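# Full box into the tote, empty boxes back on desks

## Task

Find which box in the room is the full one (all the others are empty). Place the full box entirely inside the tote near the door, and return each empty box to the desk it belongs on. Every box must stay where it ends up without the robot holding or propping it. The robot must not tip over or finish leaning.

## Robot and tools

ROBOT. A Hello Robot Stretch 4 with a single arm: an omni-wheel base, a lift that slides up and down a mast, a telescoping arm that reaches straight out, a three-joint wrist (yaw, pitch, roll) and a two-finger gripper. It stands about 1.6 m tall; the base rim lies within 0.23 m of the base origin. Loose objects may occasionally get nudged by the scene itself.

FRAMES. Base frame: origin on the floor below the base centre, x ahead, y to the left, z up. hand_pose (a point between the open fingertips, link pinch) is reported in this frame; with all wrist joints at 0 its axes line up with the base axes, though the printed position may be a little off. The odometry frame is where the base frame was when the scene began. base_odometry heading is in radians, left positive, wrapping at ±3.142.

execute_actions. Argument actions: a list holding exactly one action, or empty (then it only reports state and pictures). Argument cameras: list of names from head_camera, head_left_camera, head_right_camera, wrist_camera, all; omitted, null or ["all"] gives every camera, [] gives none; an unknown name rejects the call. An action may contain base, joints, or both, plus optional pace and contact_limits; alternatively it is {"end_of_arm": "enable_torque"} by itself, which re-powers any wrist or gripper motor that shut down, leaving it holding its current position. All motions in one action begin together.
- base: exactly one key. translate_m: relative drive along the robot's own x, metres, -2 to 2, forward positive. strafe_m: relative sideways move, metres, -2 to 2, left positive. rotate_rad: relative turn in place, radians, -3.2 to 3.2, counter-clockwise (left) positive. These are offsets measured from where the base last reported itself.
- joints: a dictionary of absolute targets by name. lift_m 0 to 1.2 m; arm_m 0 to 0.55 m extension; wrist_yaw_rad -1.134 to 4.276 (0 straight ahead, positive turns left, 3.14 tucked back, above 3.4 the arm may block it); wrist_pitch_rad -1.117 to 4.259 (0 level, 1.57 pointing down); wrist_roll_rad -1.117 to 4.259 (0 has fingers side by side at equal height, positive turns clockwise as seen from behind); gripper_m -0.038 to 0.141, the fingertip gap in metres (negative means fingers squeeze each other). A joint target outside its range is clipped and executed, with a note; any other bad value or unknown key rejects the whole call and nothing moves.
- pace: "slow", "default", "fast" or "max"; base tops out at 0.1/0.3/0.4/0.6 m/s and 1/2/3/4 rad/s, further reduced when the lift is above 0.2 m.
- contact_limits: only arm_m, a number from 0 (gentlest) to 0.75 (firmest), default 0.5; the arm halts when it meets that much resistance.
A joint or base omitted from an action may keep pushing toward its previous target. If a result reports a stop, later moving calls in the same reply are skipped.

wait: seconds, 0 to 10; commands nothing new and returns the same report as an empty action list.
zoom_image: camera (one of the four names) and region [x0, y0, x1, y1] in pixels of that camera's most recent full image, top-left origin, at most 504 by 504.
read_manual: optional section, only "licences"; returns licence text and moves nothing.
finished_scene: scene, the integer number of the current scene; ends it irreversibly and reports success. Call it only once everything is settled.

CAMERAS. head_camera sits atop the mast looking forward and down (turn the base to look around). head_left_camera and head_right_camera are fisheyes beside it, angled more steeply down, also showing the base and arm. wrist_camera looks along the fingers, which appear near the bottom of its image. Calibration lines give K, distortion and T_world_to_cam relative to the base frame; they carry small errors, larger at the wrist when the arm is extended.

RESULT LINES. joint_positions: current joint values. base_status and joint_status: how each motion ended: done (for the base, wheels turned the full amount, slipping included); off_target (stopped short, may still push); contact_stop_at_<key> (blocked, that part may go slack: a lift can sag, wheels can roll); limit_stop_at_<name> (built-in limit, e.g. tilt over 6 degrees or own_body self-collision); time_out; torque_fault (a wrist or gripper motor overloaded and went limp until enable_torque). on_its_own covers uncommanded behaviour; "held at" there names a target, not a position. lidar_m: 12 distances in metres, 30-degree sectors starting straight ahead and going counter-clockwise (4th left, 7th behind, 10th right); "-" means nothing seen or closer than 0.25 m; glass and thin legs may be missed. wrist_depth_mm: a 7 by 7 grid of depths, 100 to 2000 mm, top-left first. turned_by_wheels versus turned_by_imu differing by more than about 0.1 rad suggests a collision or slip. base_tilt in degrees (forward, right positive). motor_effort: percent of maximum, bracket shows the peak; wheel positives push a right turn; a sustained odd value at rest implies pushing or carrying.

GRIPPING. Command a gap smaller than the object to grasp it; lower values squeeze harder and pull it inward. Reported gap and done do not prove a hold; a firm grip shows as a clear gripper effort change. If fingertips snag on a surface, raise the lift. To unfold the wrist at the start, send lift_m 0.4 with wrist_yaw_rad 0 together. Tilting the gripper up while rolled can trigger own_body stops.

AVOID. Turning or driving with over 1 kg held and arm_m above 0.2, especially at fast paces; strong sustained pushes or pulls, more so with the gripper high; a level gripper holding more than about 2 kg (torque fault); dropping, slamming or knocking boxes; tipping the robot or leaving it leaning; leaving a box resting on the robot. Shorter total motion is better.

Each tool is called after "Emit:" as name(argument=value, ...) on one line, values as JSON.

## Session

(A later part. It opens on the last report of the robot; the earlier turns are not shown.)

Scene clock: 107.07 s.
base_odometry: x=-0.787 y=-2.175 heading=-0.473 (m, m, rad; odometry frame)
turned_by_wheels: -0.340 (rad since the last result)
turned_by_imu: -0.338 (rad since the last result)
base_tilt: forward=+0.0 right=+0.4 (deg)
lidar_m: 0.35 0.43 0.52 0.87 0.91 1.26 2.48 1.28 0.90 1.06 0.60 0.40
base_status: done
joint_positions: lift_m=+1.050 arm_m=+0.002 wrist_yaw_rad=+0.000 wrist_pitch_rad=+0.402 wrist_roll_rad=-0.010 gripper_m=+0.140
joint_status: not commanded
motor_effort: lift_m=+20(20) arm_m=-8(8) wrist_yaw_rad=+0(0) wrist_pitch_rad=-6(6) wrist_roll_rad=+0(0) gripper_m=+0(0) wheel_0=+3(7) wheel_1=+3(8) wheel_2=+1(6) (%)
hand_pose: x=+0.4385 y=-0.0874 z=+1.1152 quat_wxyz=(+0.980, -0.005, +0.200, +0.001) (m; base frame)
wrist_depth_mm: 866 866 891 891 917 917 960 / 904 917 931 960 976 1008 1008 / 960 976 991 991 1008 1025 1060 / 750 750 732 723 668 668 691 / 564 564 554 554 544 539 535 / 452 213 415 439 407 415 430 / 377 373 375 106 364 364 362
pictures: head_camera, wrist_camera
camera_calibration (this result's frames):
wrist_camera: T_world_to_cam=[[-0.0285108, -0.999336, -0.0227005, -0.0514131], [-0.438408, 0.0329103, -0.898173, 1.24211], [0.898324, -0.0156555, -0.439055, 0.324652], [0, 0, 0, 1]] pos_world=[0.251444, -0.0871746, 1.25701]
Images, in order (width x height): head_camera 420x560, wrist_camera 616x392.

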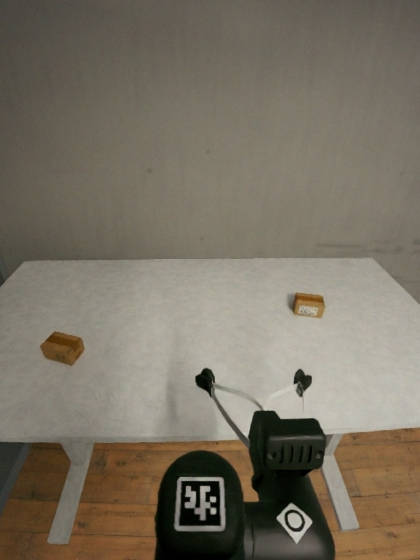

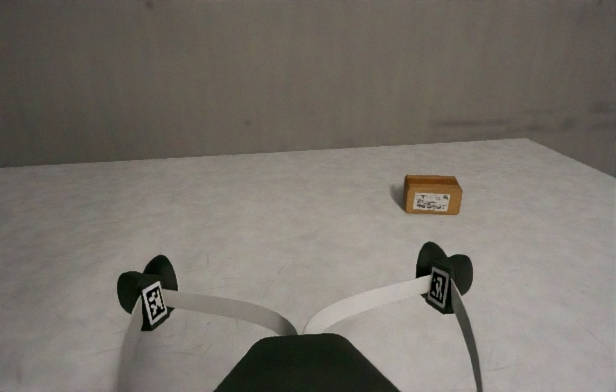

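Emit:
zoom_image(camera="head_camera", region=[270, 275, 350, 335])

Emit:
zoom_image(camera="head_camera", region=[25, 318, 105, 378])

Region (270, 275, 350, 335) of head_camera's 420x560 image, scaled by 6.300, with more detail than that image has; it fills the top 378 rows of this view, and the rest is white.

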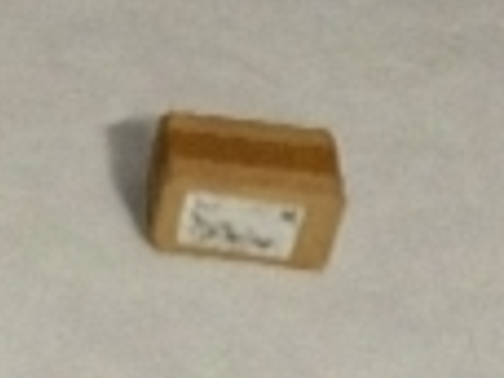

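Region (25, 318, 105, 378) of head_camera's 420x560 image, scaled by 6.300, with more detail than that image has; it fills the top 378 rows of this view, and the rest is white.

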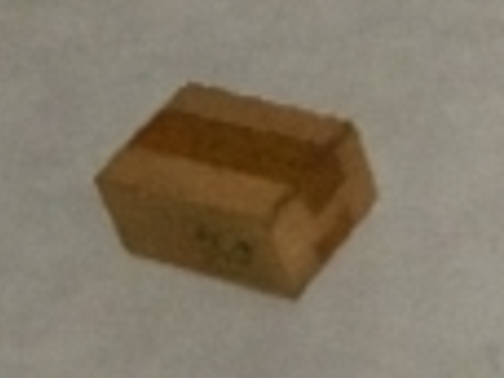

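Emit:
execute_actions(actions=[{"base": {"rotate_rad": -0.287}, "joints": {"lift_m": 0.96, "arm_m": 0.1}, "pace": "fast"}], cameras=[])

Emit:
execute_actions(actions=[{"base": {"translate_m": 0.12}, "joints": {"lift_m": 0.95, "arm_m": 0.17}}], cameras=["wrist_camera"])

Scene clock: 110.43 s.
base_odometry: x=-0.787 y=-2.175 heading=-0.759 (m, m, rad; odometry frame)
turned_by_wheels: -0.287 (rad since the last result)
turned_by_imu: -0.285 (rad since the last result)
base_tilt: forward=-0.1 right=+0.3 (deg)
lidar_m: 0.39 0.38 0.44 0.74 0.86 1.02 1.79 2.48 1.03 0.89 1.60 0.48
base_status: done
joint_positions: lift_m=+0.960 arm_m=+0.099 wrist_yaw_rad=+0.000 wrist_pitch_rad=+0.402 wrist_roll_rad=-0.010 gripper_m=+0.140
joint_status: all done
motor_effort: lift_m=+16(20) arm_m=+9(7) wrist_yaw_rad=-1(1) wrist_pitch_rad=-6(6) wrist_roll_rad=+0(0) gripper_m=-1(0) wheel_0=+2(7) wheel_1=+2(8) wheel_2=+1(4) (%)
hand_pose: x=+0.5350 y=-0.0874 z=+1.0255 quat_wxyz=(+0.980, -0.005, +0.200, +0.001) (m; base frame)
wrist_depth_mm: 732 768 842 904 991 1078 1205 / 768 820 878 960 1060 1160 1308 / 788 788 768 683 732 723 1366 / 535 525 521 508 504 492 492 / 402 397 389 387 382 377 377 / 320 213 291 312 286 296 304 / 265 264 265 106 258 258 1281
pictures: none
No camera images: the call's "cameras" was empty. Leave "cameras" out to get every camera's image.

Scene clock: 112.10 s.
base_odometry: x=-0.700 y=-2.258 heading=-0.759 (m, m, rad; odometry frame)
turned_by_wheels: +0.000 (rad since the last result)
turned_by_imu: +0.000 (rad since the last result)
base_tilt: forward=-0.1 right=+0.4 (deg)
lidar_m: 0.28 0.27 0.31 0.52 0.89 1.04 1.74 1.95 1.00 0.93 0.69 0.33
base_status: done
joint_positions: lift_m=+0.950 arm_m=+0.169 wrist_yaw_rad=+0.000 wrist_pitch_rad=+0.402 wrist_roll_rad=-0.010 gripper_m=+0.140
joint_status: all done
motor_effort: lift_m=+16(16) arm_m=+8(8) wrist_yaw_rad=+0(0) wrist_pitch_rad=-6(7) wrist_roll_rad=+0(0) gripper_m=-1(1) wheel_0=+1(6) wheel_1=+0(6) wheel_2=+1(8) (%)
hand_pose: x=+0.6050 y=-0.0874 z=+1.0155 quat_wxyz=(+0.980, -0.005, +0.200, +0.001) (m; base frame)
wrist_depth_mm: 585 627 683 723 798 866 946 / 621 654 715 778 842 931 1042 / 640 676 723 715 707 946 1138 / 508 496 496 379 484 473 469 / 382 377 375 368 364 359 357 / 304 213 277 297 273 281 290 / 254 251 251 106 248 244 244
pictures: wrist_camera
camera_calibration (this result's frames):
wrist_camera: T_world_to_cam=[[-0.0284583, -0.999337, -0.0227001, -0.0489472], [-0.438423, 0.0328871, -0.898167, 1.22559], [0.898318, -0.0156081, -0.439069, 0.131373], [0, 0, 0, 1]] pos_world=[0.417921, -0.0871705, 1.15736]
Images, in order (width x height): wrist_camera 616x392.

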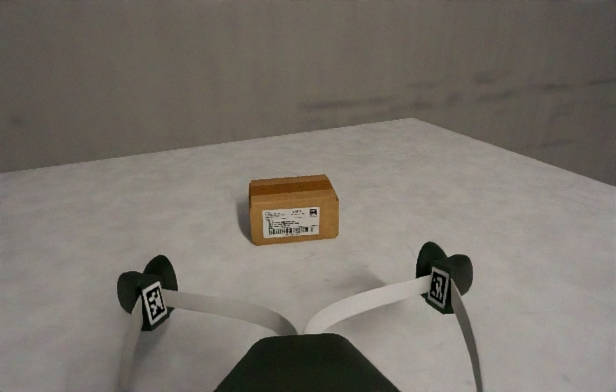

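Emit:
execute_actions(actions=[{"base": {"rotate_rad": 0.005}, "joints": {"lift_m": 0.912, "arm_m": 0.337}}], cameras=["wrist_camera"])

Emit:
execute_actions(actions=[{"joints": {"gripper_m": 0.03}}], cameras=[])

Emit:
execute_actions(actions=[{"joints": {"lift_m": 0.93}, "pace": "slow"}], cameras=["wrist_camera"])

Scene clock: 114.17 s.
base_odometry: x=-0.700 y=-2.258 heading=-0.754 (m, m, rad; odometry frame)
turned_by_wheels: +0.005 (rad since the last result)
turned_by_imu: +0.005 (rad since the last result)
base_tilt: forward=-0.1 right=+0.5 (deg)
lidar_m: 0.28 0.26 0.32 0.55 0.89 1.04 1.85 1.87 0.97 0.91 0.65 0.33
base_status: done
joint_positions: lift_m=+0.912 arm_m=+0.336 wrist_yaw_rad=+0.000 wrist_pitch_rad=+0.402 wrist_roll_rad=-0.010 gripper_m=+0.140
joint_status: all done
motor_effort: lift_m=+15(14) arm_m=+8(7) wrist_yaw_rad=+0(0) wrist_pitch_rad=-6(7) wrist_roll_rad=-1(0) gripper_m=-1(1) wheel_0=-1(3) wheel_1=+0(1) wheel_2=-1(0) (%)
hand_pose: x=+0.7720 y=-0.0874 z=+0.9776 quat_wxyz=(+0.980, -0.005, +0.200, +0.001) (m; base frame)
wrist_depth_mm: 459 492 530 569 615 683 750 / 480 521 554 603 668 732 809 / 512 539 574 580 569 559 854 / 415 407 402 399 389 387 382 / 310 307 277 211 272 294 291 / 249 213 198 202 214 229 236 / 208 205 205 106 202 200 198
pictures: wrist_camera
camera_calibration (this result's frames):
wrist_camera: T_world_to_cam=[[-0.0284431, -0.999338, -0.0227022, -0.0450631], [-0.438364, 0.0328812, -0.898196, 1.26469], [0.898347, -0.0155956, -0.439009, -0.0353745], [0, 0, 0, 1]] pos_world=[0.58489, -0.0871694, 1.11938]
Images, in order (width x height): wrist_camera 616x392.

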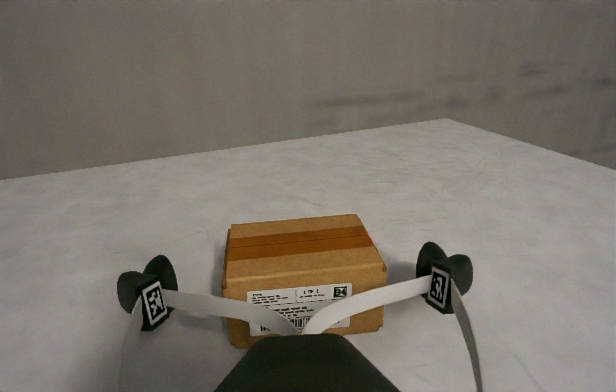

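Scene clock: 116.27 s.
base_odometry: x=-0.700 y=-2.258 heading=-0.754 (m, m, rad; odometry frame)
turned_by_wheels: +0.000 (rad since the last result)
turned_by_imu: +0.000 (rad since the last result)
base_tilt: forward=-0.1 right=+0.4 (deg)
lidar_m: 0.25 0.26 0.32 0.54 0.90 1.06 1.83 1.83 0.96 0.90 0.65 0.33
base_status: not commanded
joint_positions: lift_m=+0.912 arm_m=+0.336 wrist_yaw_rad=+0.000 wrist_pitch_rad=+0.402 wrist_roll_rad=-0.010 gripper_m=+0.030
joint_status: all done
motor_effort: lift_m=+16(16) arm_m=+8(8) wrist_yaw_rad=-1(0) wrist_pitch_rad=-6(6) wrist_roll_rad=+0(0) gripper_m=-21(20) wheel_0=-1(1) wheel_1=+0(0) wheel_2=-1(1) (%)
hand_pose: x=+0.7720 y=-0.0874 z=+0.9776 quat_wxyz=(+0.980, -0.005, +0.200, +0.001) (m; base frame)
wrist_depth_mm: 459 496 530 569 621 676 741 / 488 517 554 609 661 732 809 / 508 539 580 580 569 564 854 / 415 407 399 394 392 384 382 / 312 307 219 199 283 294 291 / 249 229 183 185 187 221 236 / 206 198 198 106 201 199 198
pictures: none
No camera images: the call's "cameras" was empty. Leave "cameras" out to get every camera's image.

Scene clock: 117.17 s.
base_odometry: x=-0.700 y=-2.258 heading=-0.754 (m, m, rad; odometry frame)
turned_by_wheels: +0.000 (rad since the last result)
turned_by_imu: +0.000 (rad since the last result)
base_tilt: forward=-0.1 right=+0.5 (deg)
lidar_m: 0.28 0.25 0.31 0.52 0.88 1.05 1.88 1.83 0.97 0.90 0.67 0.34
base_status: not commanded
joint_positions: lift_m=+0.930 arm_m=+0.336 wrist_yaw_rad=+0.000 wrist_pitch_rad=+0.402 wrist_roll_rad=-0.010 gripper_m=+0.030
joint_status: all done
motor_effort: lift_m=+21(21) arm_m=+9(8) wrist_yaw_rad=-1(1) wrist_pitch_rad=-6(6) wrist_roll_rad=+0(0) gripper_m=-21(20) wheel_0=-1(1) wheel_1=+0(0) wheel_2=-1(1) (%)
hand_pose: x=+0.7720 y=-0.0874 z=+0.9951 quat_wxyz=(+0.980, -0.005, +0.200, +0.001) (m; base frame)
wrist_depth_mm: 462 492 525 574 615 683 750 / 480 517 559 609 668 732 809 / 512 554 580 621 634 723 866 / 459 452 442 436 427 421 421 / 342 340 218 200 310 324 322 / 273 252 183 185 186 244 259 / 228 219 218 106 221 220 220
pictures: wrist_camera
camera_calibration (this result's frames):
wrist_camera: T_world_to_cam=[[-0.0284449, -0.999338, -0.0226999, -0.0446672], [-0.438434, 0.0328812, -0.898162, 1.28041], [0.898313, -0.0155957, -0.439079, -0.027593], [0, 0, 0, 1]] pos_world=[0.584893, -0.0871694, 1.13689]
Images, in order (width x height): wrist_camera 616x392.

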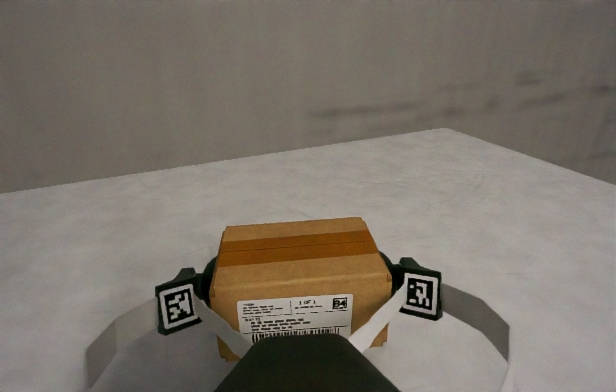

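Emit:
execute_actions(actions=[{"joints": {"lift_m": 0.912}, "pace": "slow"}], cameras=[])

Emit:
execute_actions(actions=[{"joints": {"gripper_m": 0.13}}], cameras=["wrist_camera"])

Emit:
execute_actions(actions=[{"joints": {"lift_m": 1.19, "arm_m": 0.2}, "pace": "fast"}], cameras=[])

Emit:
execute_actions(actions=[{"base": {"strafe_m": 0.35}, "joints": {"wrist_pitch_rad": 1.57, "wrist_roll_rad": -0.91}, "pace": "fast"}], cameras=[])

Emit:
execute_actions(actions=[{"base": {"rotate_rad": 0.68}, "joints": {"arm_m": 0.27}, "pace": "fast"}])

Scene clock: 122.00 s.
base_odometry: x=-0.700 y=-2.258 heading=-0.754 (m, m, rad; odometry frame)
turned_by_wheels: +0.000 (rad since the last result)
turned_by_imu: +0.000 (rad since the last result)
base_tilt: forward=-0.1 right=+0.4 (deg)
lidar_m: 0.26 0.25 0.32 0.53 0.89 1.06 1.84 1.80 0.98 0.92 0.69 0.34
base_status: not commanded
joint_positions: lift_m=+0.912 arm_m=+0.336 wrist_yaw_rad=+0.000 wrist_pitch_rad=+0.402 wrist_roll_rad=-0.010 gripper_m=+0.030
joint_status: all done
motor_effort: lift_m=+15(22) arm_m=+8(8) wrist_yaw_rad=-1(1) wrist_pitch_rad=-7(6) wrist_roll_rad=+0(1) gripper_m=-20(20) wheel_0=-1(1) wheel_1=+0(0) wheel_2=-1(1) (%)
hand_pose: x=+0.7720 y=-0.0874 z=+0.9775 quat_wxyz=(+0.980, -0.005, +0.200, +0.001) (m; base frame)
wrist_depth_mm: 459 492 521 569 627 676 741 / 480 517 559 609 661 732 809 / 504 535 574 585 569 559 854 / 413 404 402 397 389 384 379 / 310 306 219 199 283 294 290 / 248 229 183 185 186 221 236 / 207 199 198 106 200 198 198
pictures: none
No camera images: the call's "cameras" was empty. Leave "cameras" out to get every camera's image.

Scene clock: 123.93 s.
base_odometry: x=-0.700 y=-2.258 heading=-0.754 (m, m, rad; odometry frame)
turned_by_wheels: +0.000 (rad since the last result)
turned_by_imu: +0.000 (rad since the last result)
base_tilt: forward=-0.1 right=+0.4 (deg)
lidar_m: 0.29 0.27 0.32 0.55 0.90 1.04 1.85 1.82 0.99 0.92 0.66 0.34
base_status: not commanded
joint_positions: lift_m=+0.912 arm_m=+0.336 wrist_yaw_rad=+0.000 wrist_pitch_rad=+0.402 wrist_roll_rad=-0.010 gripper_m=+0.130
joint_status: all done
motor_effort: lift_m=+16(16) arm_m=+8(8) wrist_yaw_rad=-1(0) wrist_pitch_rad=-7(6) wrist_roll_rad=+0(0) gripper_m=-1(21) wheel_0=-1(1) wheel_1=+0(0) wheel_2=-1(1) (%)
hand_pose: x=+0.7720 y=-0.0874 z=+0.9775 quat_wxyz=(+0.980, -0.005, +0.200, +0.001) (m; base frame)
wrist_depth_mm: 462 492 525 569 615 676 750 / 484 517 559 603 661 732 798 / 508 535 580 574 569 559 854 / 413 407 402 397 392 387 379 / 310 307 237 213 272 296 290 / 249 229 199 202 218 229 236 / 207 206 205 106 202 199 199
pictures: wrist_camera
camera_calibration (this result's frames):
wrist_camera: T_world_to_cam=[[-0.0284454, -0.999338, -0.0226994, -0.0450652], [-0.43845, 0.0328812, -0.898154, 1.26468], [0.898305, -0.0155958, -0.439095, -0.0352653], [0, 0, 0, 1]] pos_world=[0.584895, -0.0871694, 1.11937]
Images, in order (width x height): wrist_camera 616x392.

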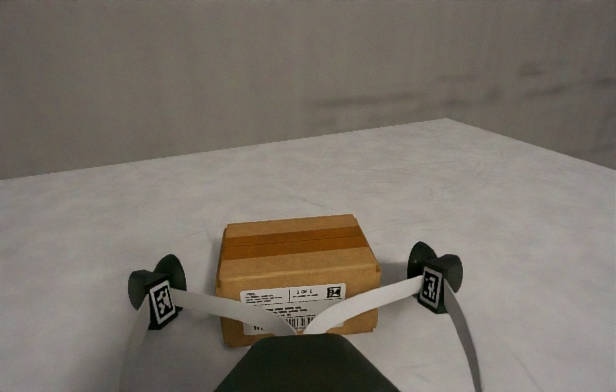

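Scene clock: 125.70 s.
base_odometry: x=-0.700 y=-2.258 heading=-0.754 (m, m, rad; odometry frame)
turned_by_wheels: +0.000 (rad since the last result)
turned_by_imu: +0.000 (rad since the last result)
base_tilt: forward=-0.1 right=+0.5 (deg)
lidar_m: 0.27 0.29 0.31 0.54 0.92 1.05 1.83 1.83 0.98 0.90 0.65 0.34
base_status: not commanded
joint_positions: lift_m=+1.190 arm_m=+0.201 wrist_yaw_rad=+0.000 wrist_pitch_rad=+0.402 wrist_roll_rad=-0.010 gripper_m=+0.130
joint_status: all done
motor_effort: lift_m=+21(25) arm_m=-7(9) wrist_yaw_rad=+0(1) wrist_pitch_rad=-6(7) wrist_roll_rad=+0(0) gripper_m=+0(0) wheel_0=-1(1) wheel_1=+0(0) wheel_2=-1(1) (%)
hand_pose: x=+0.6378 y=-0.0875 z=+1.2551 quat_wxyz=(+0.980, -0.005, +0.200, +0.001) (m; base frame)
wrist_depth_mm: 564 591 640 699 759 831 904 / 591 640 683 732 798 891 991 / 621 661 723 798 866 960 1078 / 654 707 768 831 931 1042 1182 / 691 741 788 788 788 1138 1308 / 654 603 597 634 585 603 1397 / 544 544 539 106 530 521 521
pictures: none
No camera images: the call's "cameras" was empty. Leave "cameras" out to get every camera's image.

Scene clock: 128.17 s.
base_odometry: x=-0.461 y=-2.003 heading=-0.754 (m, m, rad; odometry frame)
turned_by_wheels: +0.000 (rad since the last result)
turned_by_imu: +0.000 (rad since the last result)
base_tilt: forward=+0.0 right=+0.3 (deg)
lidar_m: 0.25 0.25 0.25 0.36 0.55 0.66 1.16 2.71 1.35 1.26 0.41 0.25
base_status: done
joint_positions: lift_m=+1.190 arm_m=+0.201 wrist_yaw_rad=+0.000 wrist_pitch_rad=+1.570 wrist_roll_rad=-0.910 gripper_m=+0.130
joint_status: all done
motor_effort: lift_m=+21(21) arm_m=-7(8) wrist_yaw_rad=+1(0) wrist_pitch_rad=+1(5) wrist_roll_rad=-1(5) gripper_m=+0(1) wheel_0=+1(11) wheel_1=-3(6) wheel_2=+0(1) (%)
hand_pose: x=+0.3725 y=-0.0874 z=+1.0796 quat_wxyz=(+0.636, -0.311, +0.635, +0.310) (m; base frame)
wrist_depth_mm: 343 320 347 351 357 359 362 / 345 347 349 353 357 362 364 / 347 349 353 355 357 362 366 / 347 353 355 359 362 362 366 / 349 351 357 359 364 368 368 / 1308 355 357 362 364 370 370 / 1308 1336 1308 106 368 370 375
pictures: none
No camera images: the call's "cameras" was empty. Leave "cameras" out to get every camera's image.

Scene clock: 130.07 s.
base_odometry: x=-0.461 y=-2.003 heading=-0.075 (m, m, rad; odometry frame)
turned_by_wheels: +0.680 (rad since the last result)
turned_by_imu: +0.676 (rad since the last result)
base_tilt: forward=+0.0 right=+0.4 (deg)
lidar_m: 0.25 0.25 0.43 0.57 0.74 1.54 2.72 1.26 1.29 0.30 0.25 0.25
base_status: done
joint_positions: lift_m=+1.190 arm_m=+0.269 wrist_yaw_rad=+0.000 wrist_pitch_rad=+1.570 wrist_roll_rad=-0.910 gripper_m=+0.130
joint_status: all done
motor_effort: lift_m=+20(20) arm_m=+8(10) wrist_yaw_rad=-1(0) wrist_pitch_rad=+0(0) wrist_roll_rad=-1(1) gripper_m=-1(1) wheel_0=-2(7) wheel_1=-2(5) wheel_2=-1(8) (%)
hand_pose: x=+0.4398 y=-0.0874 z=+1.0796 quat_wxyz=(+0.635, -0.311, +0.635, +0.311) (m; base frame)
wrist_depth_mm: 343 345 347 351 355 359 359 / 343 347 351 353 357 359 362 / 347 349 353 355 359 364 364 / 347 351 355 357 364 364 368 / 349 355 357 310 362 368 370 / 353 353 355 310 366 370 370 / 1308 357 362 106 368 373 375
pictures: head_camera, head_left_camera, head_right_camera, wrist_camera
camera_calibration (this result's frames):
wrist_camera: T_world_to_cam=[[0.762537, -0.646692, 0.0180891, -0.413292], [-0.646654, -0.761057, 0.0512919, 0.207851], [-0.0194032, -0.0508094, -0.99852, 1.31238], [0, 0, 0, 1]] pos_world=[0.475023, -0.0424048, 1.30725]
Images, in order (width x height): head_camera 420x560, head_left_camera 420x672, head_right_camera 420x672, wrist_camera 616x392.

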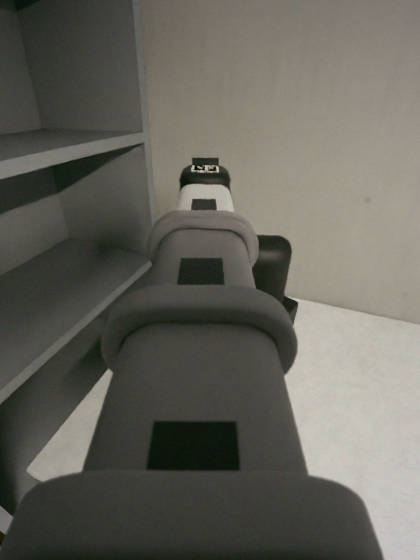

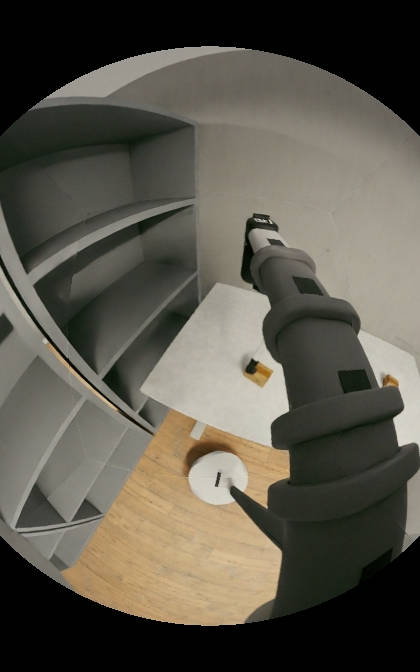

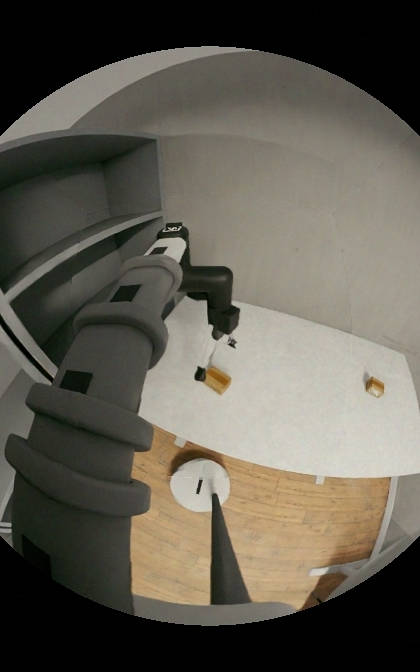

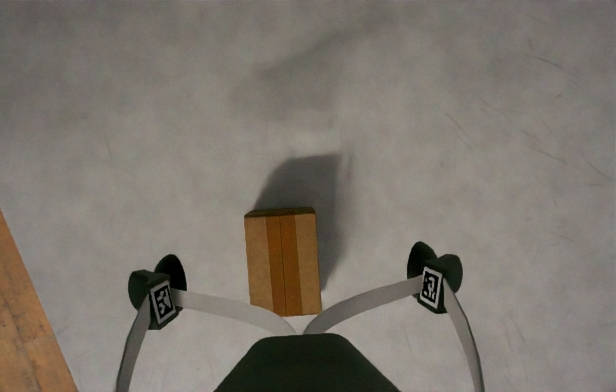

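Emit:
execute_actions(actions=[{"base": {"rotate_rad": -0.016}, "joints": {"arm_m": 0.251, "lift_m": 1.12, "gripper_m": 0.12}}], cameras=["wrist_camera"])

Scene clock: 133.20 s.
base_odometry: x=-0.461 y=-2.003 heading=-0.090 (m, m, rad; odometry frame)
turned_by_wheels: -0.016 (rad since the last result)
turned_by_imu: -0.016 (rad since the last result)
base_tilt: forward=-0.1 right=+0.4 (deg)
lidar_m: 0.25 0.25 0.46 0.57 0.76 1.57 2.01 1.29 1.25 0.31 0.25 0.25
base_status: done
joint_positions: lift_m=+1.120 arm_m=+0.252 wrist_yaw_rad=+0.000 wrist_pitch_rad=+1.570 wrist_roll_rad=-0.910 gripper_m=+0.120
joint_status: all done
motor_effort: lift_m=+16(19) arm_m=-9(10) wrist_yaw_rad=+0(0) wrist_pitch_rad=+0(1) wrist_roll_rad=-1(0) gripper_m=+0(1) wheel_0=+3(5) wheel_1=+1(1) wheel_2=+2(3) (%)
hand_pose: x=+0.4235 y=-0.0874 z=+1.0099 quat_wxyz=(+0.635, -0.311, +0.635, +0.311) (m; base frame)
wrist_depth_mm: 276 278 281 283 286 287 291 / 277 279 282 285 289 290 293 / 279 283 286 286 290 293 294 / 279 283 285 259 290 294 294 / 282 285 287 239 293 296 297 / 283 285 287 239 293 297 300 / 286 286 291 106 296 298 301
pictures: wrist_camera
camera_calibration (this result's frames):
wrist_camera: T_world_to_cam=[[0.762459, -0.646788, 0.017933, -0.399467], [-0.646739, -0.760976, 0.0514243, 0.200829], [-0.019614, -0.0508069, -0.998516, 1.24264], [0, 0, 0, 1]] pos_world=[0.458835, -0.0424093, 1.23763]
Images, in order (width x height): wrist_camera 616x392.

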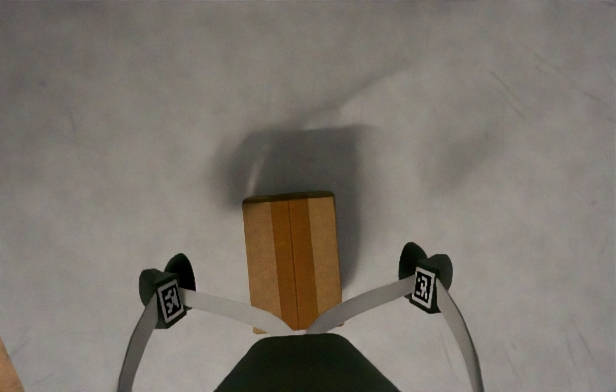

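Emit:
execute_actions(actions=[{"joints": {"lift_m": 1.088}, "pace": "slow"}], cameras=[])

Emit:
execute_actions(actions=[{"joints": {"gripper_m": -0.01}}], cameras=["wrist_camera"])

Emit:
execute_actions(actions=[{"joints": {"lift_m": 1.11}, "pace": "slow"}], cameras=["wrist_camera"])

Scene clock: 134.83 s.
base_odometry: x=-0.461 y=-2.003 heading=-0.090 (m, m, rad; odometry frame)
turned_by_wheels: +0.000 (rad since the last result)
turned_by_imu: +0.000 (rad since the last result)
base_tilt: forward=-0.1 right=+0.4 (deg)
lidar_m: 0.25 0.25 0.46 0.57 0.74 1.57 1.99 1.27 1.26 0.34 0.25 0.25
base_status: not commanded
joint_positions: lift_m=+1.088 arm_m=+0.252 wrist_yaw_rad=+0.000 wrist_pitch_rad=+1.570 wrist_roll_rad=-0.910 gripper_m=+0.120
joint_status: all done
motor_effort: lift_m=+16(15) arm_m=-7(8) wrist_yaw_rad=+0(1) wrist_pitch_rad=+0(0) wrist_roll_rad=+0(1) gripper_m=-1(1) wheel_0=+3(3) wheel_1=+1(1) wheel_2=+2(2) (%)
hand_pose: x=+0.4235 y=-0.0874 z=+0.9780 quat_wxyz=(+0.635, -0.311, +0.635, +0.311) (m; base frame)
wrist_depth_mm: 245 247 251 252 254 255 259 / 248 249 251 254 255 258 260 / 248 251 252 256 257 259 260 / 249 252 254 255 258 260 263 / 251 252 253 207 259 263 264 / 253 254 208 208 260 264 266 / 253 256 258 106 264 266 268
pictures: none
No camera images: the call's "cameras" was empty. Leave "cameras" out to get every camera's image.

Scene clock: 136.97 s.
base_odometry: x=-0.461 y=-2.003 heading=-0.090 (m, m, rad; odometry frame)
turned_by_wheels: +0.000 (rad since the last result)
turned_by_imu: +0.000 (rad since the last result)
base_tilt: forward=-0.1 right=+0.4 (deg)
lidar_m: 0.25 0.25 0.45 0.58 0.73 1.60 1.99 1.25 1.24 0.33 0.25 0.25
base_status: not commanded
joint_positions: lift_m=+1.088 arm_m=+0.252 wrist_yaw_rad=+0.000 wrist_pitch_rad=+1.570 wrist_roll_rad=-0.910 gripper_m=-0.009
joint_status: all done
motor_effort: lift_m=+16(16) arm_m=-8(8) wrist_yaw_rad=+0(1) wrist_pitch_rad=+0(1) wrist_roll_rad=-1(1) gripper_m=-23(24) wheel_0=+3(3) wheel_1=+0(1) wheel_2=+2(2) (%)
hand_pose: x=+0.4235 y=-0.0874 z=+0.9779 quat_wxyz=(+0.635, -0.311, +0.635, +0.311) (m; base frame)
wrist_depth_mm: 244 247 250 251 253 255 256 / 247 249 249 254 255 257 259 / 247 250 251 254 257 258 260 / 248 251 253 213 257 260 263 / 251 252 255 188 258 262 264 / 251 254 187 189 185 262 266 / 253 255 257 106 262 263 266
pictures: wrist_camera
camera_calibration (this result's frames):
wrist_camera: T_world_to_cam=[[0.762458, -0.646791, 0.0178901, -0.398824], [-0.646739, -0.760973, 0.0514608, 0.202418], [-0.0196705, -0.0508069, -0.998515, 1.21068], [0, 0, 0, 1]] pos_world=[0.458813, -0.0424094, 1.2056]
Images, in order (width x height): wrist_camera 616x392.

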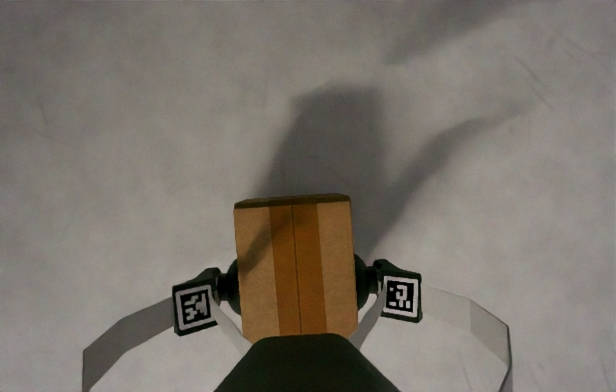

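Scene clock: 137.90 s.
base_odometry: x=-0.461 y=-2.003 heading=-0.090 (m, m, rad; odometry frame)
turned_by_wheels: +0.000 (rad since the last result)
turned_by_imu: +0.000 (rad since the last result)
base_tilt: forward=-0.2 right=+0.5 (deg)
lidar_m: 0.25 0.25 0.45 0.58 0.73 1.57 2.02 1.28 1.26 0.32 0.25 0.25
base_status: not commanded
joint_positions: lift_m=+1.110 arm_m=+0.252 wrist_yaw_rad=+0.000 wrist_pitch_rad=+1.570 wrist_roll_rad=-0.910 gripper_m=-0.009
joint_status: all done
motor_effort: lift_m=+22(25) arm_m=-8(8) wrist_yaw_rad=+0(1) wrist_pitch_rad=+0(1) wrist_roll_rad=+0(1) gripper_m=-22(23) wheel_0=+3(3) wheel_1=+1(1) wheel_2=+2(2) (%)
hand_pose: x=+0.4235 y=-0.0874 z=+0.9994 quat_wxyz=(+0.635, -0.311, +0.635, +0.311) (m; base frame)
wrist_depth_mm: 265 267 270 272 276 277 278 / 267 268 271 274 278 278 282 / 268 271 273 276 279 279 282 / 270 272 274 213 279 281 285 / 271 273 276 187 282 286 286 / 273 276 187 189 185 285 287 / 274 277 279 106 285 287 290
pictures: wrist_camera
camera_calibration (this result's frames):
wrist_camera: T_world_to_cam=[[0.762458, -0.646791, 0.0178901, -0.399207], [-0.646739, -0.760973, 0.0514607, 0.201312], [-0.0196704, -0.0508069, -0.998515, 1.23215], [0, 0, 0, 1]] pos_world=[0.458812, -0.0424094, 1.2271]
Images, in order (width x height): wrist_camera 616x392.

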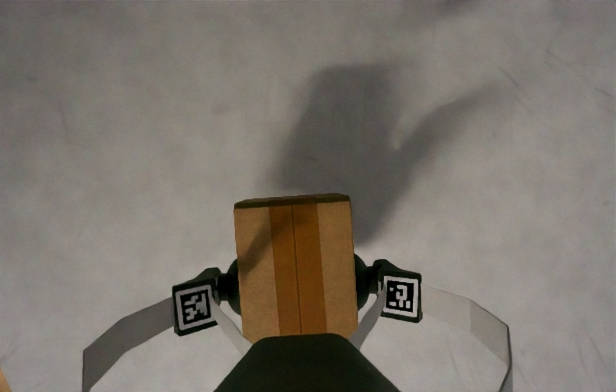

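Emit:
execute_actions(actions=[{"joints": {"lift_m": 1.15, "arm_m": 0.05, "wrist_pitch_rad": 0.4, "wrist_roll_rad": 0.0}}], cameras=["wrist_camera"])

Scene clock: 140.87 s.
base_odometry: x=-0.461 y=-2.003 heading=-0.090 (m, m, rad; odometry frame)
turned_by_wheels: +0.000 (rad since the last result)
turned_by_imu: +0.000 (rad since the last result)
base_tilt: forward=-0.1 right=+0.4 (deg)
lidar_m: 0.25 0.25 0.45 0.59 0.74 1.57 2.01 1.25 1.25 0.34 0.25 0.25
base_status: not commanded
joint_positions: lift_m=+1.150 arm_m=+0.051 wrist_yaw_rad=+0.000 wrist_pitch_rad=+0.405 wrist_roll_rad=+0.000 gripper_m=-0.009
joint_status: all done
motor_effort: lift_m=+22(22) arm_m=-7(9) wrist_yaw_rad=+0(0) wrist_pitch_rad=-14(19) wrist_roll_rad=+0(4) gripper_m=-23(22) wheel_0=+3(3) wheel_1=+1(1) wheel_2=+2(2) (%)
hand_pose: x=+0.4875 y=-0.0875 z=+1.2143 quat_wxyz=(+0.980, +0.000, +0.201, +0.000) (m; base frame)
wrist_depth_mm: 798 750 715 676 640 597 564 / 842 809 778 715 676 634 591 / 931 866 831 778 723 668 627 / 917 891 891 216 759 715 661 / 699 991 699 187 707 715 683 / 1118 621 187 189 185 544 564 / 1008 469 492 106 480 462 469
pictures: wrist_camera
camera_calibration (this result's frames):
wrist_camera: T_world_to_cam=[[-0.0327048, -0.998955, -0.0319115, -0.0345444], [-0.440608, 0.043069, -0.896666, 1.35277], [0.897104, -0.0152648, -0.441556, 0.327839], [0, 0, 0, 1]] pos_world=[0.300805, -0.0877662, 1.35664]
Images, in order (width x height): wrist_camera 616x392.

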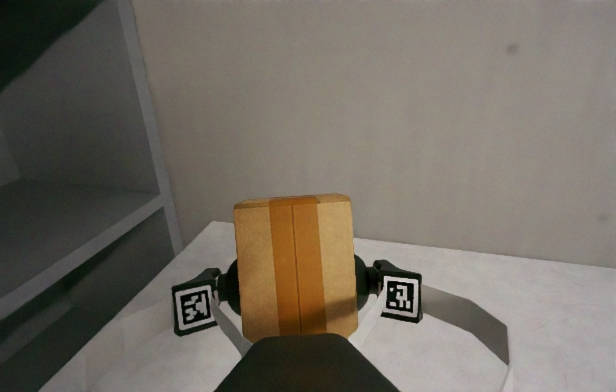

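Emit:
execute_actions(actions=[{"base": {"rotate_rad": -0.454}, "joints": {"lift_m": 1.2, "arm_m": 0.0, "wrist_pitch_rad": 1.5}, "pace": "fast"}], cameras=[])

Emit:
execute_actions(actions=[{"base": {"translate_m": -0.25}, "pace": "fast"}], cameras=[])

Emit:
execute_actions(actions=[{"base": {"translate_m": -0.7}, "joints": {"lift_m": 0.5}, "pace": "fast"}], cameras=["head_left_camera", "wrist_camera"])

Scene clock: 145.50 s.
base_odometry: x=-0.461 y=-2.003 heading=-0.544 (m, m, rad; odometry frame)
turned_by_wheels: -0.453 (rad since the last result)
turned_by_imu: -0.451 (rad since the last result)
base_tilt: forward=+0.1 right=+0.6 (deg)
lidar_m: 0.25 0.25 0.25 0.57 0.59 0.81 1.84 1.88 1.26 1.50 0.28 0.25
base_status: done
joint_positions: lift_m=+1.198 arm_m=+0.002 wrist_yaw_rad=+0.000 wrist_pitch_rad=+1.500 wrist_roll_rad=+0.000 gripper_m=-0.009
joint_status: all done
joint sent to its limit — the command would take lift_m past its upper limit, so that joint was sent only as far as its limit.
motor_effort: lift_m=+22(22) arm_m=-8(10) wrist_yaw_rad=+0(3) wrist_pitch_rad=-1(4) wrist_roll_rad=+0(1) gripper_m=-22(24) wheel_0=+3(7) wheel_1=+2(5) wheel_2=+2(5) (%)
hand_pose: x=+0.1933 y=-0.0874 z=+1.0887 quat_wxyz=(+0.732, +0.000, +0.682, +0.000) (m; base frame)
wrist_depth_mm: 368 370 375 377 379 384 384 / 366 370 373 373 379 382 382 / 366 368 370 375 377 379 384 / 364 364 370 213 373 377 1336 / 359 364 364 187 1336 1281 1336 / 1078 1281 187 189 185 1366 1336 / 1205 1281 1281 106 1336 1336 1336
pictures: none
No camera images: the call's "cameras" was empty. Leave "cameras" out to get every camera's image.

Scene clock: 147.77 s.
base_odometry: x=-0.675 y=-1.873 heading=-0.544 (m, m, rad; odometry frame)
turned_by_wheels: +0.000 (rad since the last result)
turned_by_imu: +0.000 (rad since the last result)
base_tilt: forward=-0.2 right=+0.4 (deg)
lidar_m: 0.42 0.41 0.53 0.54 0.58 0.75 2.50 1.95 1.24 1.20 0.70 0.45
base_status: done
joint_positions: lift_m=+1.198 arm_m=+0.002 wrist_yaw_rad=+0.000 wrist_pitch_rad=+1.501 wrist_roll_rad=+0.000 gripper_m=-0.009
joint_status: not commanded
motor_effort: lift_m=+22(22) arm_m=-8(8) wrist_yaw_rad=+1(0) wrist_pitch_rad=-1(2) wrist_roll_rad=+1(1) gripper_m=-24(24) wheel_0=-2(6) wheel_1=+0(2) wheel_2=-2(8) (%)
hand_pose: x=+0.1933 y=-0.0874 z=+1.0887 quat_wxyz=(+0.731, +0.000, +0.682, +0.000) (m; base frame)
wrist_depth_mm: 370 392 1336 1336 1336 1366 1397 / 1229 1281 1336 1336 1336 1366 1366 / 1205 1308 1366 1366 1336 1366 1366 / 1205 1308 1336 213 1308 1336 1336 / 1229 1281 1098 187 1336 1308 1366 / 1205 1255 187 189 185 1336 1366 / 1205 1255 1308 106 1308 1308 1308
pictures: none
No camera images: the call's "cameras" was empty. Leave "cameras" out to get every camera's image.

Scene clock: 151.57 s.
base_odometry: x=-1.273 y=-1.511 heading=-0.544 (m, m, rad; odometry frame)
turned_by_wheels: +0.000 (rad since the last result)
turned_by_imu: +0.000 (rad since the last result)
base_tilt: forward=-0.2 right=+0.5 (deg)
lidar_m: 1.06 0.81 0.52 0.48 0.51 0.67 1.75 1.77 1.34 1.20 1.26 1.20
base_status: done
joint_positions: lift_m=+0.500 arm_m=+0.002 wrist_yaw_rad=+0.000 wrist_pitch_rad=+1.501 wrist_roll_rad=+0.000 gripper_m=-0.009
joint_status: all done
motor_effort: lift_m=+17(21) arm_m=-7(8) wrist_yaw_rad=+0(0) wrist_pitch_rad=-2(2) wrist_roll_rad=+0(0) gripper_m=-23(23) wheel_0=-1(7) wheel_1=-2(7) wheel_2=+0(9) (%)
hand_pose: x=+0.1933 y=-0.0874 z=+0.3906 quat_wxyz=(+0.731, +0.000, +0.682, +0.000) (m; base frame)
wrist_depth_mm: 621 627 634 634 640 640 647 / 615 621 627 627 627 640 647 / 615 621 627 627 634 634 654 / 609 615 615 213 634 634 640 / 609 603 404 188 627 627 634 / 603 404 187 189 185 621 640 / 597 397 399 106 627 627 634
pictures: head_left_camera, wrist_camera
camera_calibration (this result's frames):
wrist_camera: T_world_to_cam=[[-0.0433316, -0.998957, 0.0143742, -0.0864449], [-0.998906, 0.0430669, -0.0182346, 0.249316], [0.0175966, -0.0151486, -0.99973, 0.616075], [0, 0, 0, 1]] pos_world=[0.234457, -0.0877594, 0.621698]
Images, in order (width x height): head_left_camera 420x672, wrist_camera 616x392.

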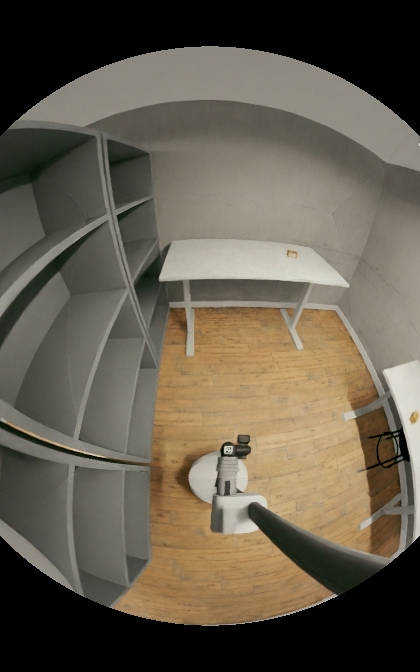

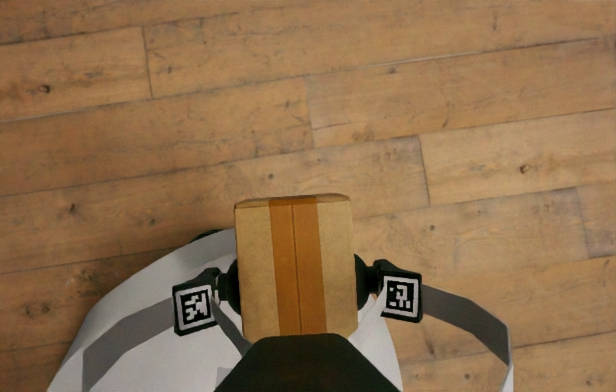

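Emit:
execute_actions(actions=[{"base": {"translate_m": -1.28}, "pace": "max"}], cameras=[])

Emit:
execute_actions(actions=[{"base": {"rotate_rad": 1.65}, "pace": "fast"}], cameras=["head_camera", "head_left_camera"])

Scene clock: 156.10 s.
base_odometry: x=-2.368 y=-0.848 heading=-0.545 (m, m, rad; odometry frame)
turned_by_wheels: +0.000 (rad since the last result)
turned_by_imu: +0.000 (rad since the last result)
base_tilt: forward=-0.1 right=+0.4 (deg)
lidar_m: 2.37 0.64 0.58 1.84 0.81 0.55 0.49 0.51 0.66 1.37 1.36 1.78
base_status: done
joint_positions: lift_m=+0.500 arm_m=+0.002 wrist_yaw_rad=+0.000 wrist_pitch_rad=+1.501 wrist_roll_rad=+0.000 gripper_m=-0.009
joint_status: not commanded
motor_effort: lift_m=+17(17) arm_m=-8(8) wrist_yaw_rad=+0(1) wrist_pitch_rad=-2(2) wrist_roll_rad=+1(1) gripper_m=-22(21) wheel_0=-1(9) wheel_1=+1(11) wheel_2=-2(13) (%)
hand_pose: x=+0.1933 y=-0.0874 z=+0.3906 quat_wxyz=(+0.731, +0.000, +0.682, +0.000) (m; base frame)
wrist_depth_mm: 615 621 627 634 634 647 647 / 615 621 627 634 640 647 640 / 615 621 621 634 634 647 640 / 609 621 621 212 634 634 634 / 615 609 407 187 627 627 634 / 603 402 187 188 185 634 634 / 603 397 399 106 627 615 634
pictures: none
No camera images: the call's "cameras" was empty. Leave "cameras" out to get every camera's image.

Scene clock: 157.87 s.
base_odometry: x=-2.368 y=-0.848 heading=+1.105 (m, m, rad; odometry frame)
turned_by_wheels: +1.650 (rad since the last result)
turned_by_imu: +1.641 (rad since the last result)
base_tilt: forward=-0.1 right=+0.4 (deg)
lidar_m: 1.88 0.76 0.51 0.51 0.53 0.68 1.35 1.36 1.96 1.72 0.58 0.58
base_status: done
joint_positions: lift_m=+0.500 arm_m=+0.002 wrist_yaw_rad=+0.000 wrist_pitch_rad=+1.500 wrist_roll_rad=+0.000 gripper_m=-0.009
joint_status: not commanded
motor_effort: lift_m=+17(17) arm_m=-8(8) wrist_yaw_rad=-1(1) wrist_pitch_rad=-1(2) wrist_roll_rad=+1(1) gripper_m=-23(23) wheel_0=-2(9) wheel_1=+1(10) wheel_2=-1(10) (%)
hand_pose: x=+0.1934 y=-0.0874 z=+0.3906 quat_wxyz=(+0.732, +0.000, +0.682, +0.000) (m; base frame)
wrist_depth_mm: 621 627 627 634 640 621 484 / 615 615 621 634 634 634 640 / 621 615 621 627 627 640 640 / 609 615 627 213 634 627 640 / 609 621 407 187 627 627 634 / 603 402 187 189 185 627 627 / 603 399 399 106 621 621 627
pictures: head_camera, head_left_camera
Images, in order (width x height): head_camera 420x560, head_left_camera 420x672.

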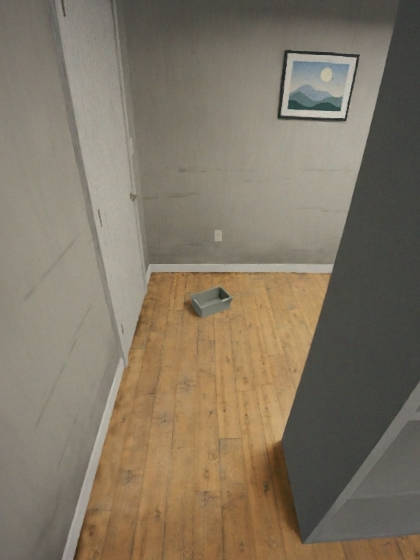

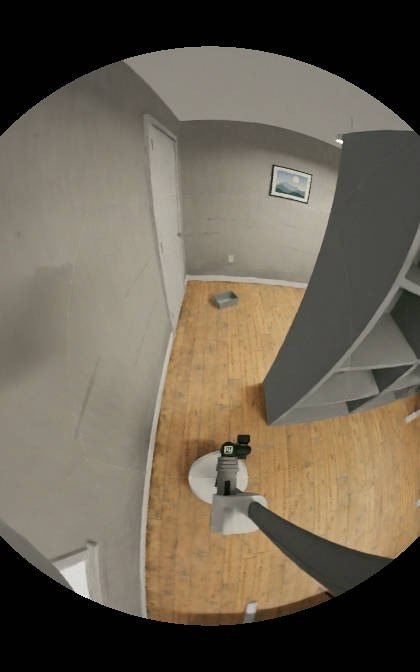

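Emit:
execute_actions(actions=[{"base": {"rotate_rad": 0.03}, "pace": "fast"}], cameras=[])

Emit:
execute_actions(actions=[{"base": {"translate_m": 1.5}, "joints": {"arm_m": 0.15}, "pace": "max"}])

Scene clock: 159.07 s.
base_odometry: x=-2.368 y=-0.848 heading=+1.135 (m, m, rad; odometry frame)
turned_by_wheels: +0.030 (rad since the last result)
turned_by_imu: +0.030 (rad since the last result)
base_tilt: forward=-0.1 right=+0.5 (deg)
lidar_m: 1.85 0.72 0.55 0.48 0.54 0.72 1.37 1.40 1.96 1.57 0.58 0.60
base_status: done
joint_positions: lift_m=+0.500 arm_m=+0.002 wrist_yaw_rad=+0.000 wrist_pitch_rad=+1.500 wrist_roll_rad=+0.000 gripper_m=-0.009
joint_status: not commanded
motor_effort: lift_m=+17(17) arm_m=-7(8) wrist_yaw_rad=+0(0) wrist_pitch_rad=-1(1) wrist_roll_rad=+1(0) gripper_m=-23(22) wheel_0=-1(7) wheel_1=+1(4) wheel_2=+2(8) (%)
hand_pose: x=+0.1934 y=-0.0874 z=+0.3906 quat_wxyz=(+0.732, +0.000, +0.682, +0.000) (m; base frame)
wrist_depth_mm: 615 621 627 634 634 634 473 / 615 615 627 627 634 640 640 / 609 615 621 621 634 640 640 / 615 609 621 213 627 634 640 / 615 609 407 187 621 634 634 / 609 402 187 189 187 627 627 / 597 397 402 106 621 621 634
pictures: none
No camera images: the call's "cameras" was empty. Leave "cameras" out to get every camera's image.

Scene clock: 163.50 s.
base_odometry: x=-1.736 y=+0.513 heading=+1.135 (m, m, rad; odometry frame)
turned_by_wheels: +0.000 (rad since the last result)
turned_by_imu: -0.001 (rad since the last result)
base_tilt: forward=-0.1 right=+0.4 (deg)
lidar_m: 0.46 0.64 0.47 0.45 0.51 0.75 2.20 0.73 0.86 2.42 1.52 0.53
base_status: done
joint_positions: lift_m=+0.500 arm_m=+0.149 wrist_yaw_rad=+0.000 wrist_pitch_rad=+1.500 wrist_roll_rad=+0.000 gripper_m=-0.009
joint_status: all done
motor_effort: lift_m=+17(17) arm_m=+8(5) wrist_yaw_rad=-1(0) wrist_pitch_rad=-1(4) wrist_roll_rad=+1(1) gripper_m=-23(23) wheel_0=+0(9) wheel_1=+0(5) wheel_2=+2(13) (%)
hand_pose: x=+0.3399 y=-0.0874 z=+0.3905 quat_wxyz=(+0.732, +0.000, +0.682, +0.000) (m; base frame)
wrist_depth_mm: 609 627 634 574 640 640 647 / 615 621 574 627 627 640 640 / 615 615 615 621 627 634 640 / 609 615 621 213 627 634 634 / 609 603 621 188 621 634 634 / 603 603 187 189 185 627 634 / 603 603 436 106 621 621 627
pictures: head_camera, head_left_camera, head_right_camera, wrist_camera
camera_calibration (this result's frames):
wrist_camera: T_world_to_cam=[[-0.0432863, -0.99896, 0.0143596, -0.0801013], [-0.998902, 0.0430172, -0.0185537, 0.395852], [0.0179167, -0.015147, -0.999725, 0.613331], [0, 0, 0, 1]] pos_world=[0.380961, -0.0877563, 0.621657]
Images, in order (width x height): head_camera 420x560, head_left_camera 420x672, head_right_camera 420x672, wrist_camera 616x392.

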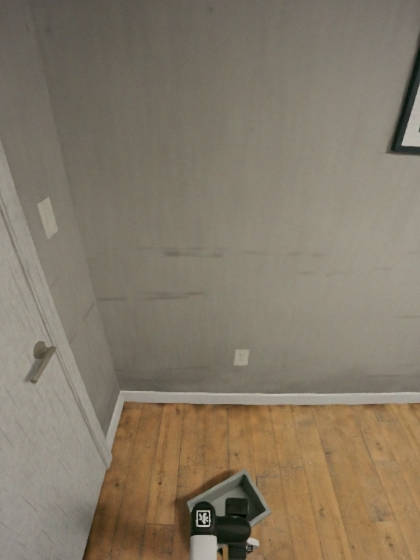

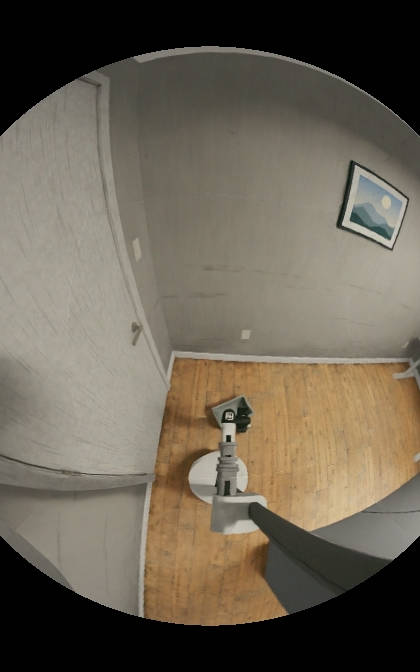

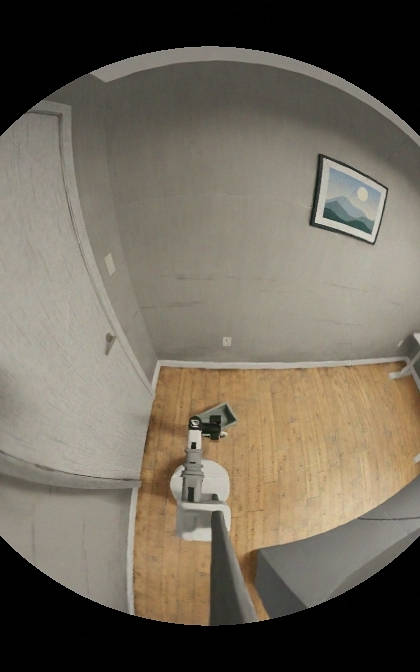

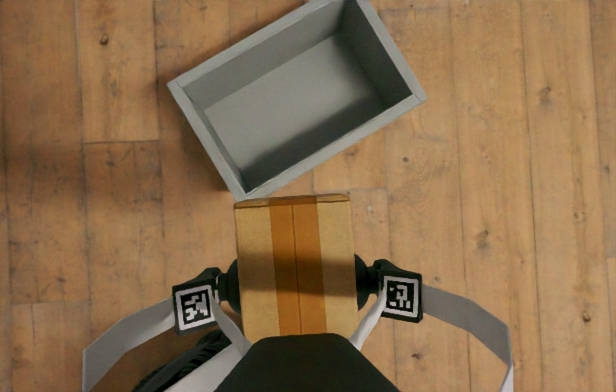

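Emit:
execute_actions(actions=[{"joints": {"arm_m": 0.36, "wrist_pitch_rad": 1.57, "wrist_roll_rad": -0.45, "lift_m": 0.36}, "pace": "fast"}], cameras=["head_camera", "wrist_camera"])

Scene clock: 166.87 s.
base_odometry: x=-1.736 y=+0.513 heading=+1.135 (m, m, rad; odometry frame)
turned_by_wheels: +0.000 (rad since the last result)
turned_by_imu: +0.000 (rad since the last result)
base_tilt: forward=-0.2 right=+0.5 (deg)
lidar_m: 0.39 0.64 0.50 0.45 0.51 0.74 2.48 0.72 0.87 2.41 1.52 0.49
base_status: not commanded
joint_positions: lift_m=+0.360 arm_m=+0.359 wrist_yaw_rad=+0.000 wrist_pitch_rad=+1.570 wrist_roll_rad=-0.450 gripper_m=-0.009
joint_status: all done
motor_effort: lift_m=+17(18) arm_m=+8(10) wrist_yaw_rad=-1(1) wrist_pitch_rad=+0(5) wrist_roll_rad=-1(4) gripper_m=-23(23) wheel_0=+0(1) wheel_1=+0(0) wheel_2=+2(2) (%)
hand_pose: x=+0.5298 y=-0.0874 z=+0.2499 quat_wxyz=(+0.690, -0.158, +0.689, +0.158) (m; base frame)
wrist_depth_mm: 455 466 462 469 473 480 484 / 459 469 469 473 477 477 484 / 466 469 469 477 439 484 488 / 469 473 469 213 480 488 488 / 473 469 377 188 480 492 492 / 473 473 187 189 185 394 496 / 477 477 484 106 492 496 500
pictures: head_camera, wrist_camera
camera_calibration (this result's frames):
wrist_camera: T_world_to_cam=[[0.396231, -0.91798, 0.0177373, -0.296467], [-0.917285, -0.394944, 0.0510647, 0.484026], [-0.0398711, -0.0365035, -0.998538, 0.497743], [0, 0, 0, 1]] pos_world=[0.581304, -0.062818, 0.477557]
Images, in order (width x height): head_camera 420x560, wrist_camera 616x392.

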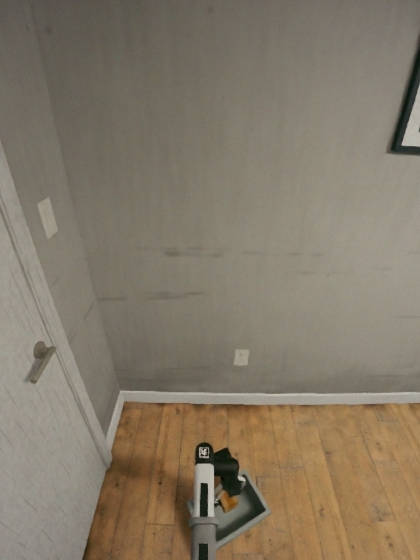

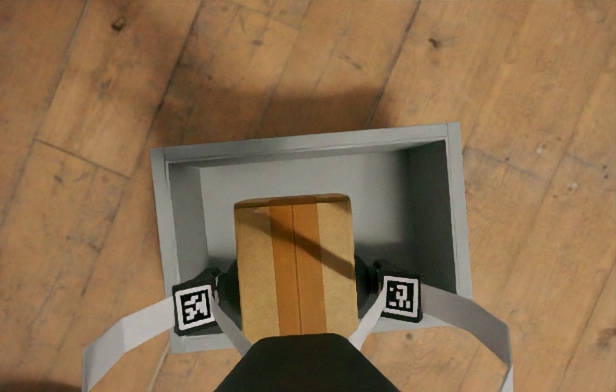

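Emit:
execute_actions(actions=[{"base": {"rotate_rad": -0.03}, "joints": {"arm_m": 0.366, "lift_m": 0.18}}], cameras=["wrist_camera"])

Scene clock: 169.63 s.
base_odometry: x=-1.736 y=+0.513 heading=+1.106 (m, m, rad; odometry frame)
turned_by_wheels: -0.030 (rad since the last result)
turned_by_imu: -0.030 (rad since the last result)
base_tilt: forward=+0.0 right=+0.4 (deg)
lidar_m: 0.48 0.68 0.46 0.45 0.50 0.67 1.90 0.73 0.82 2.20 1.57 0.52
base_status: done
joint_positions: lift_m=+0.180 arm_m=+0.365 wrist_yaw_rad=+0.000 wrist_pitch_rad=+1.570 wrist_roll_rad=-0.450 gripper_m=-0.009
joint_status: all done
motor_effort: lift_m=+16(18) arm_m=+8(12) wrist_yaw_rad=-1(1) wrist_pitch_rad=+1(1) wrist_roll_rad=+0(1) gripper_m=-23(24) wheel_0=+1(6) wheel_1=+1(3) wheel_2=+0(6) (%)
hand_pose: x=+0.5357 y=-0.0874 z=+0.0699 quat_wxyz=(+0.690, -0.158, +0.689, +0.158) (m; base frame)
wrist_depth_mm: 285 287 289 293 296 297 300 / 286 289 291 176 177 178 179 / 172 199 239 291 296 254 189 / 200 290 291 212 298 263 193 / 195 290 290 187 298 273 198 / 190 249 187 189 185 236 204 / 186 266 290 106 260 237 210
pictures: wrist_camera
camera_calibration (this result's frames):
wrist_camera: T_world_to_cam=[[0.396199, -0.917995, 0.0176664, -0.2956], [-0.917291, -0.394909, 0.0512288, 0.49864], [-0.0400512, -0.036502, -0.998531, 0.318379], [0, 0, 0, 1]] pos_world=[0.587266, -0.06282, 0.297588]
Images, in order (width x height): wrist_camera 616x392.

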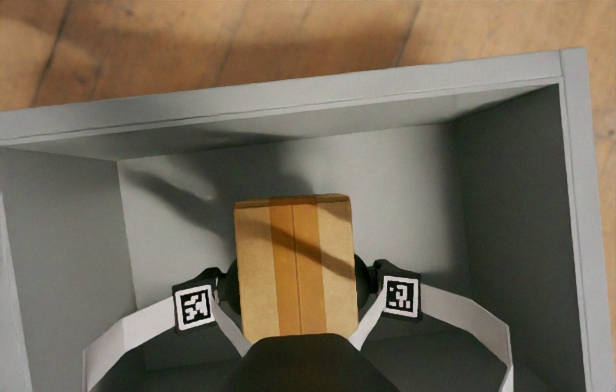

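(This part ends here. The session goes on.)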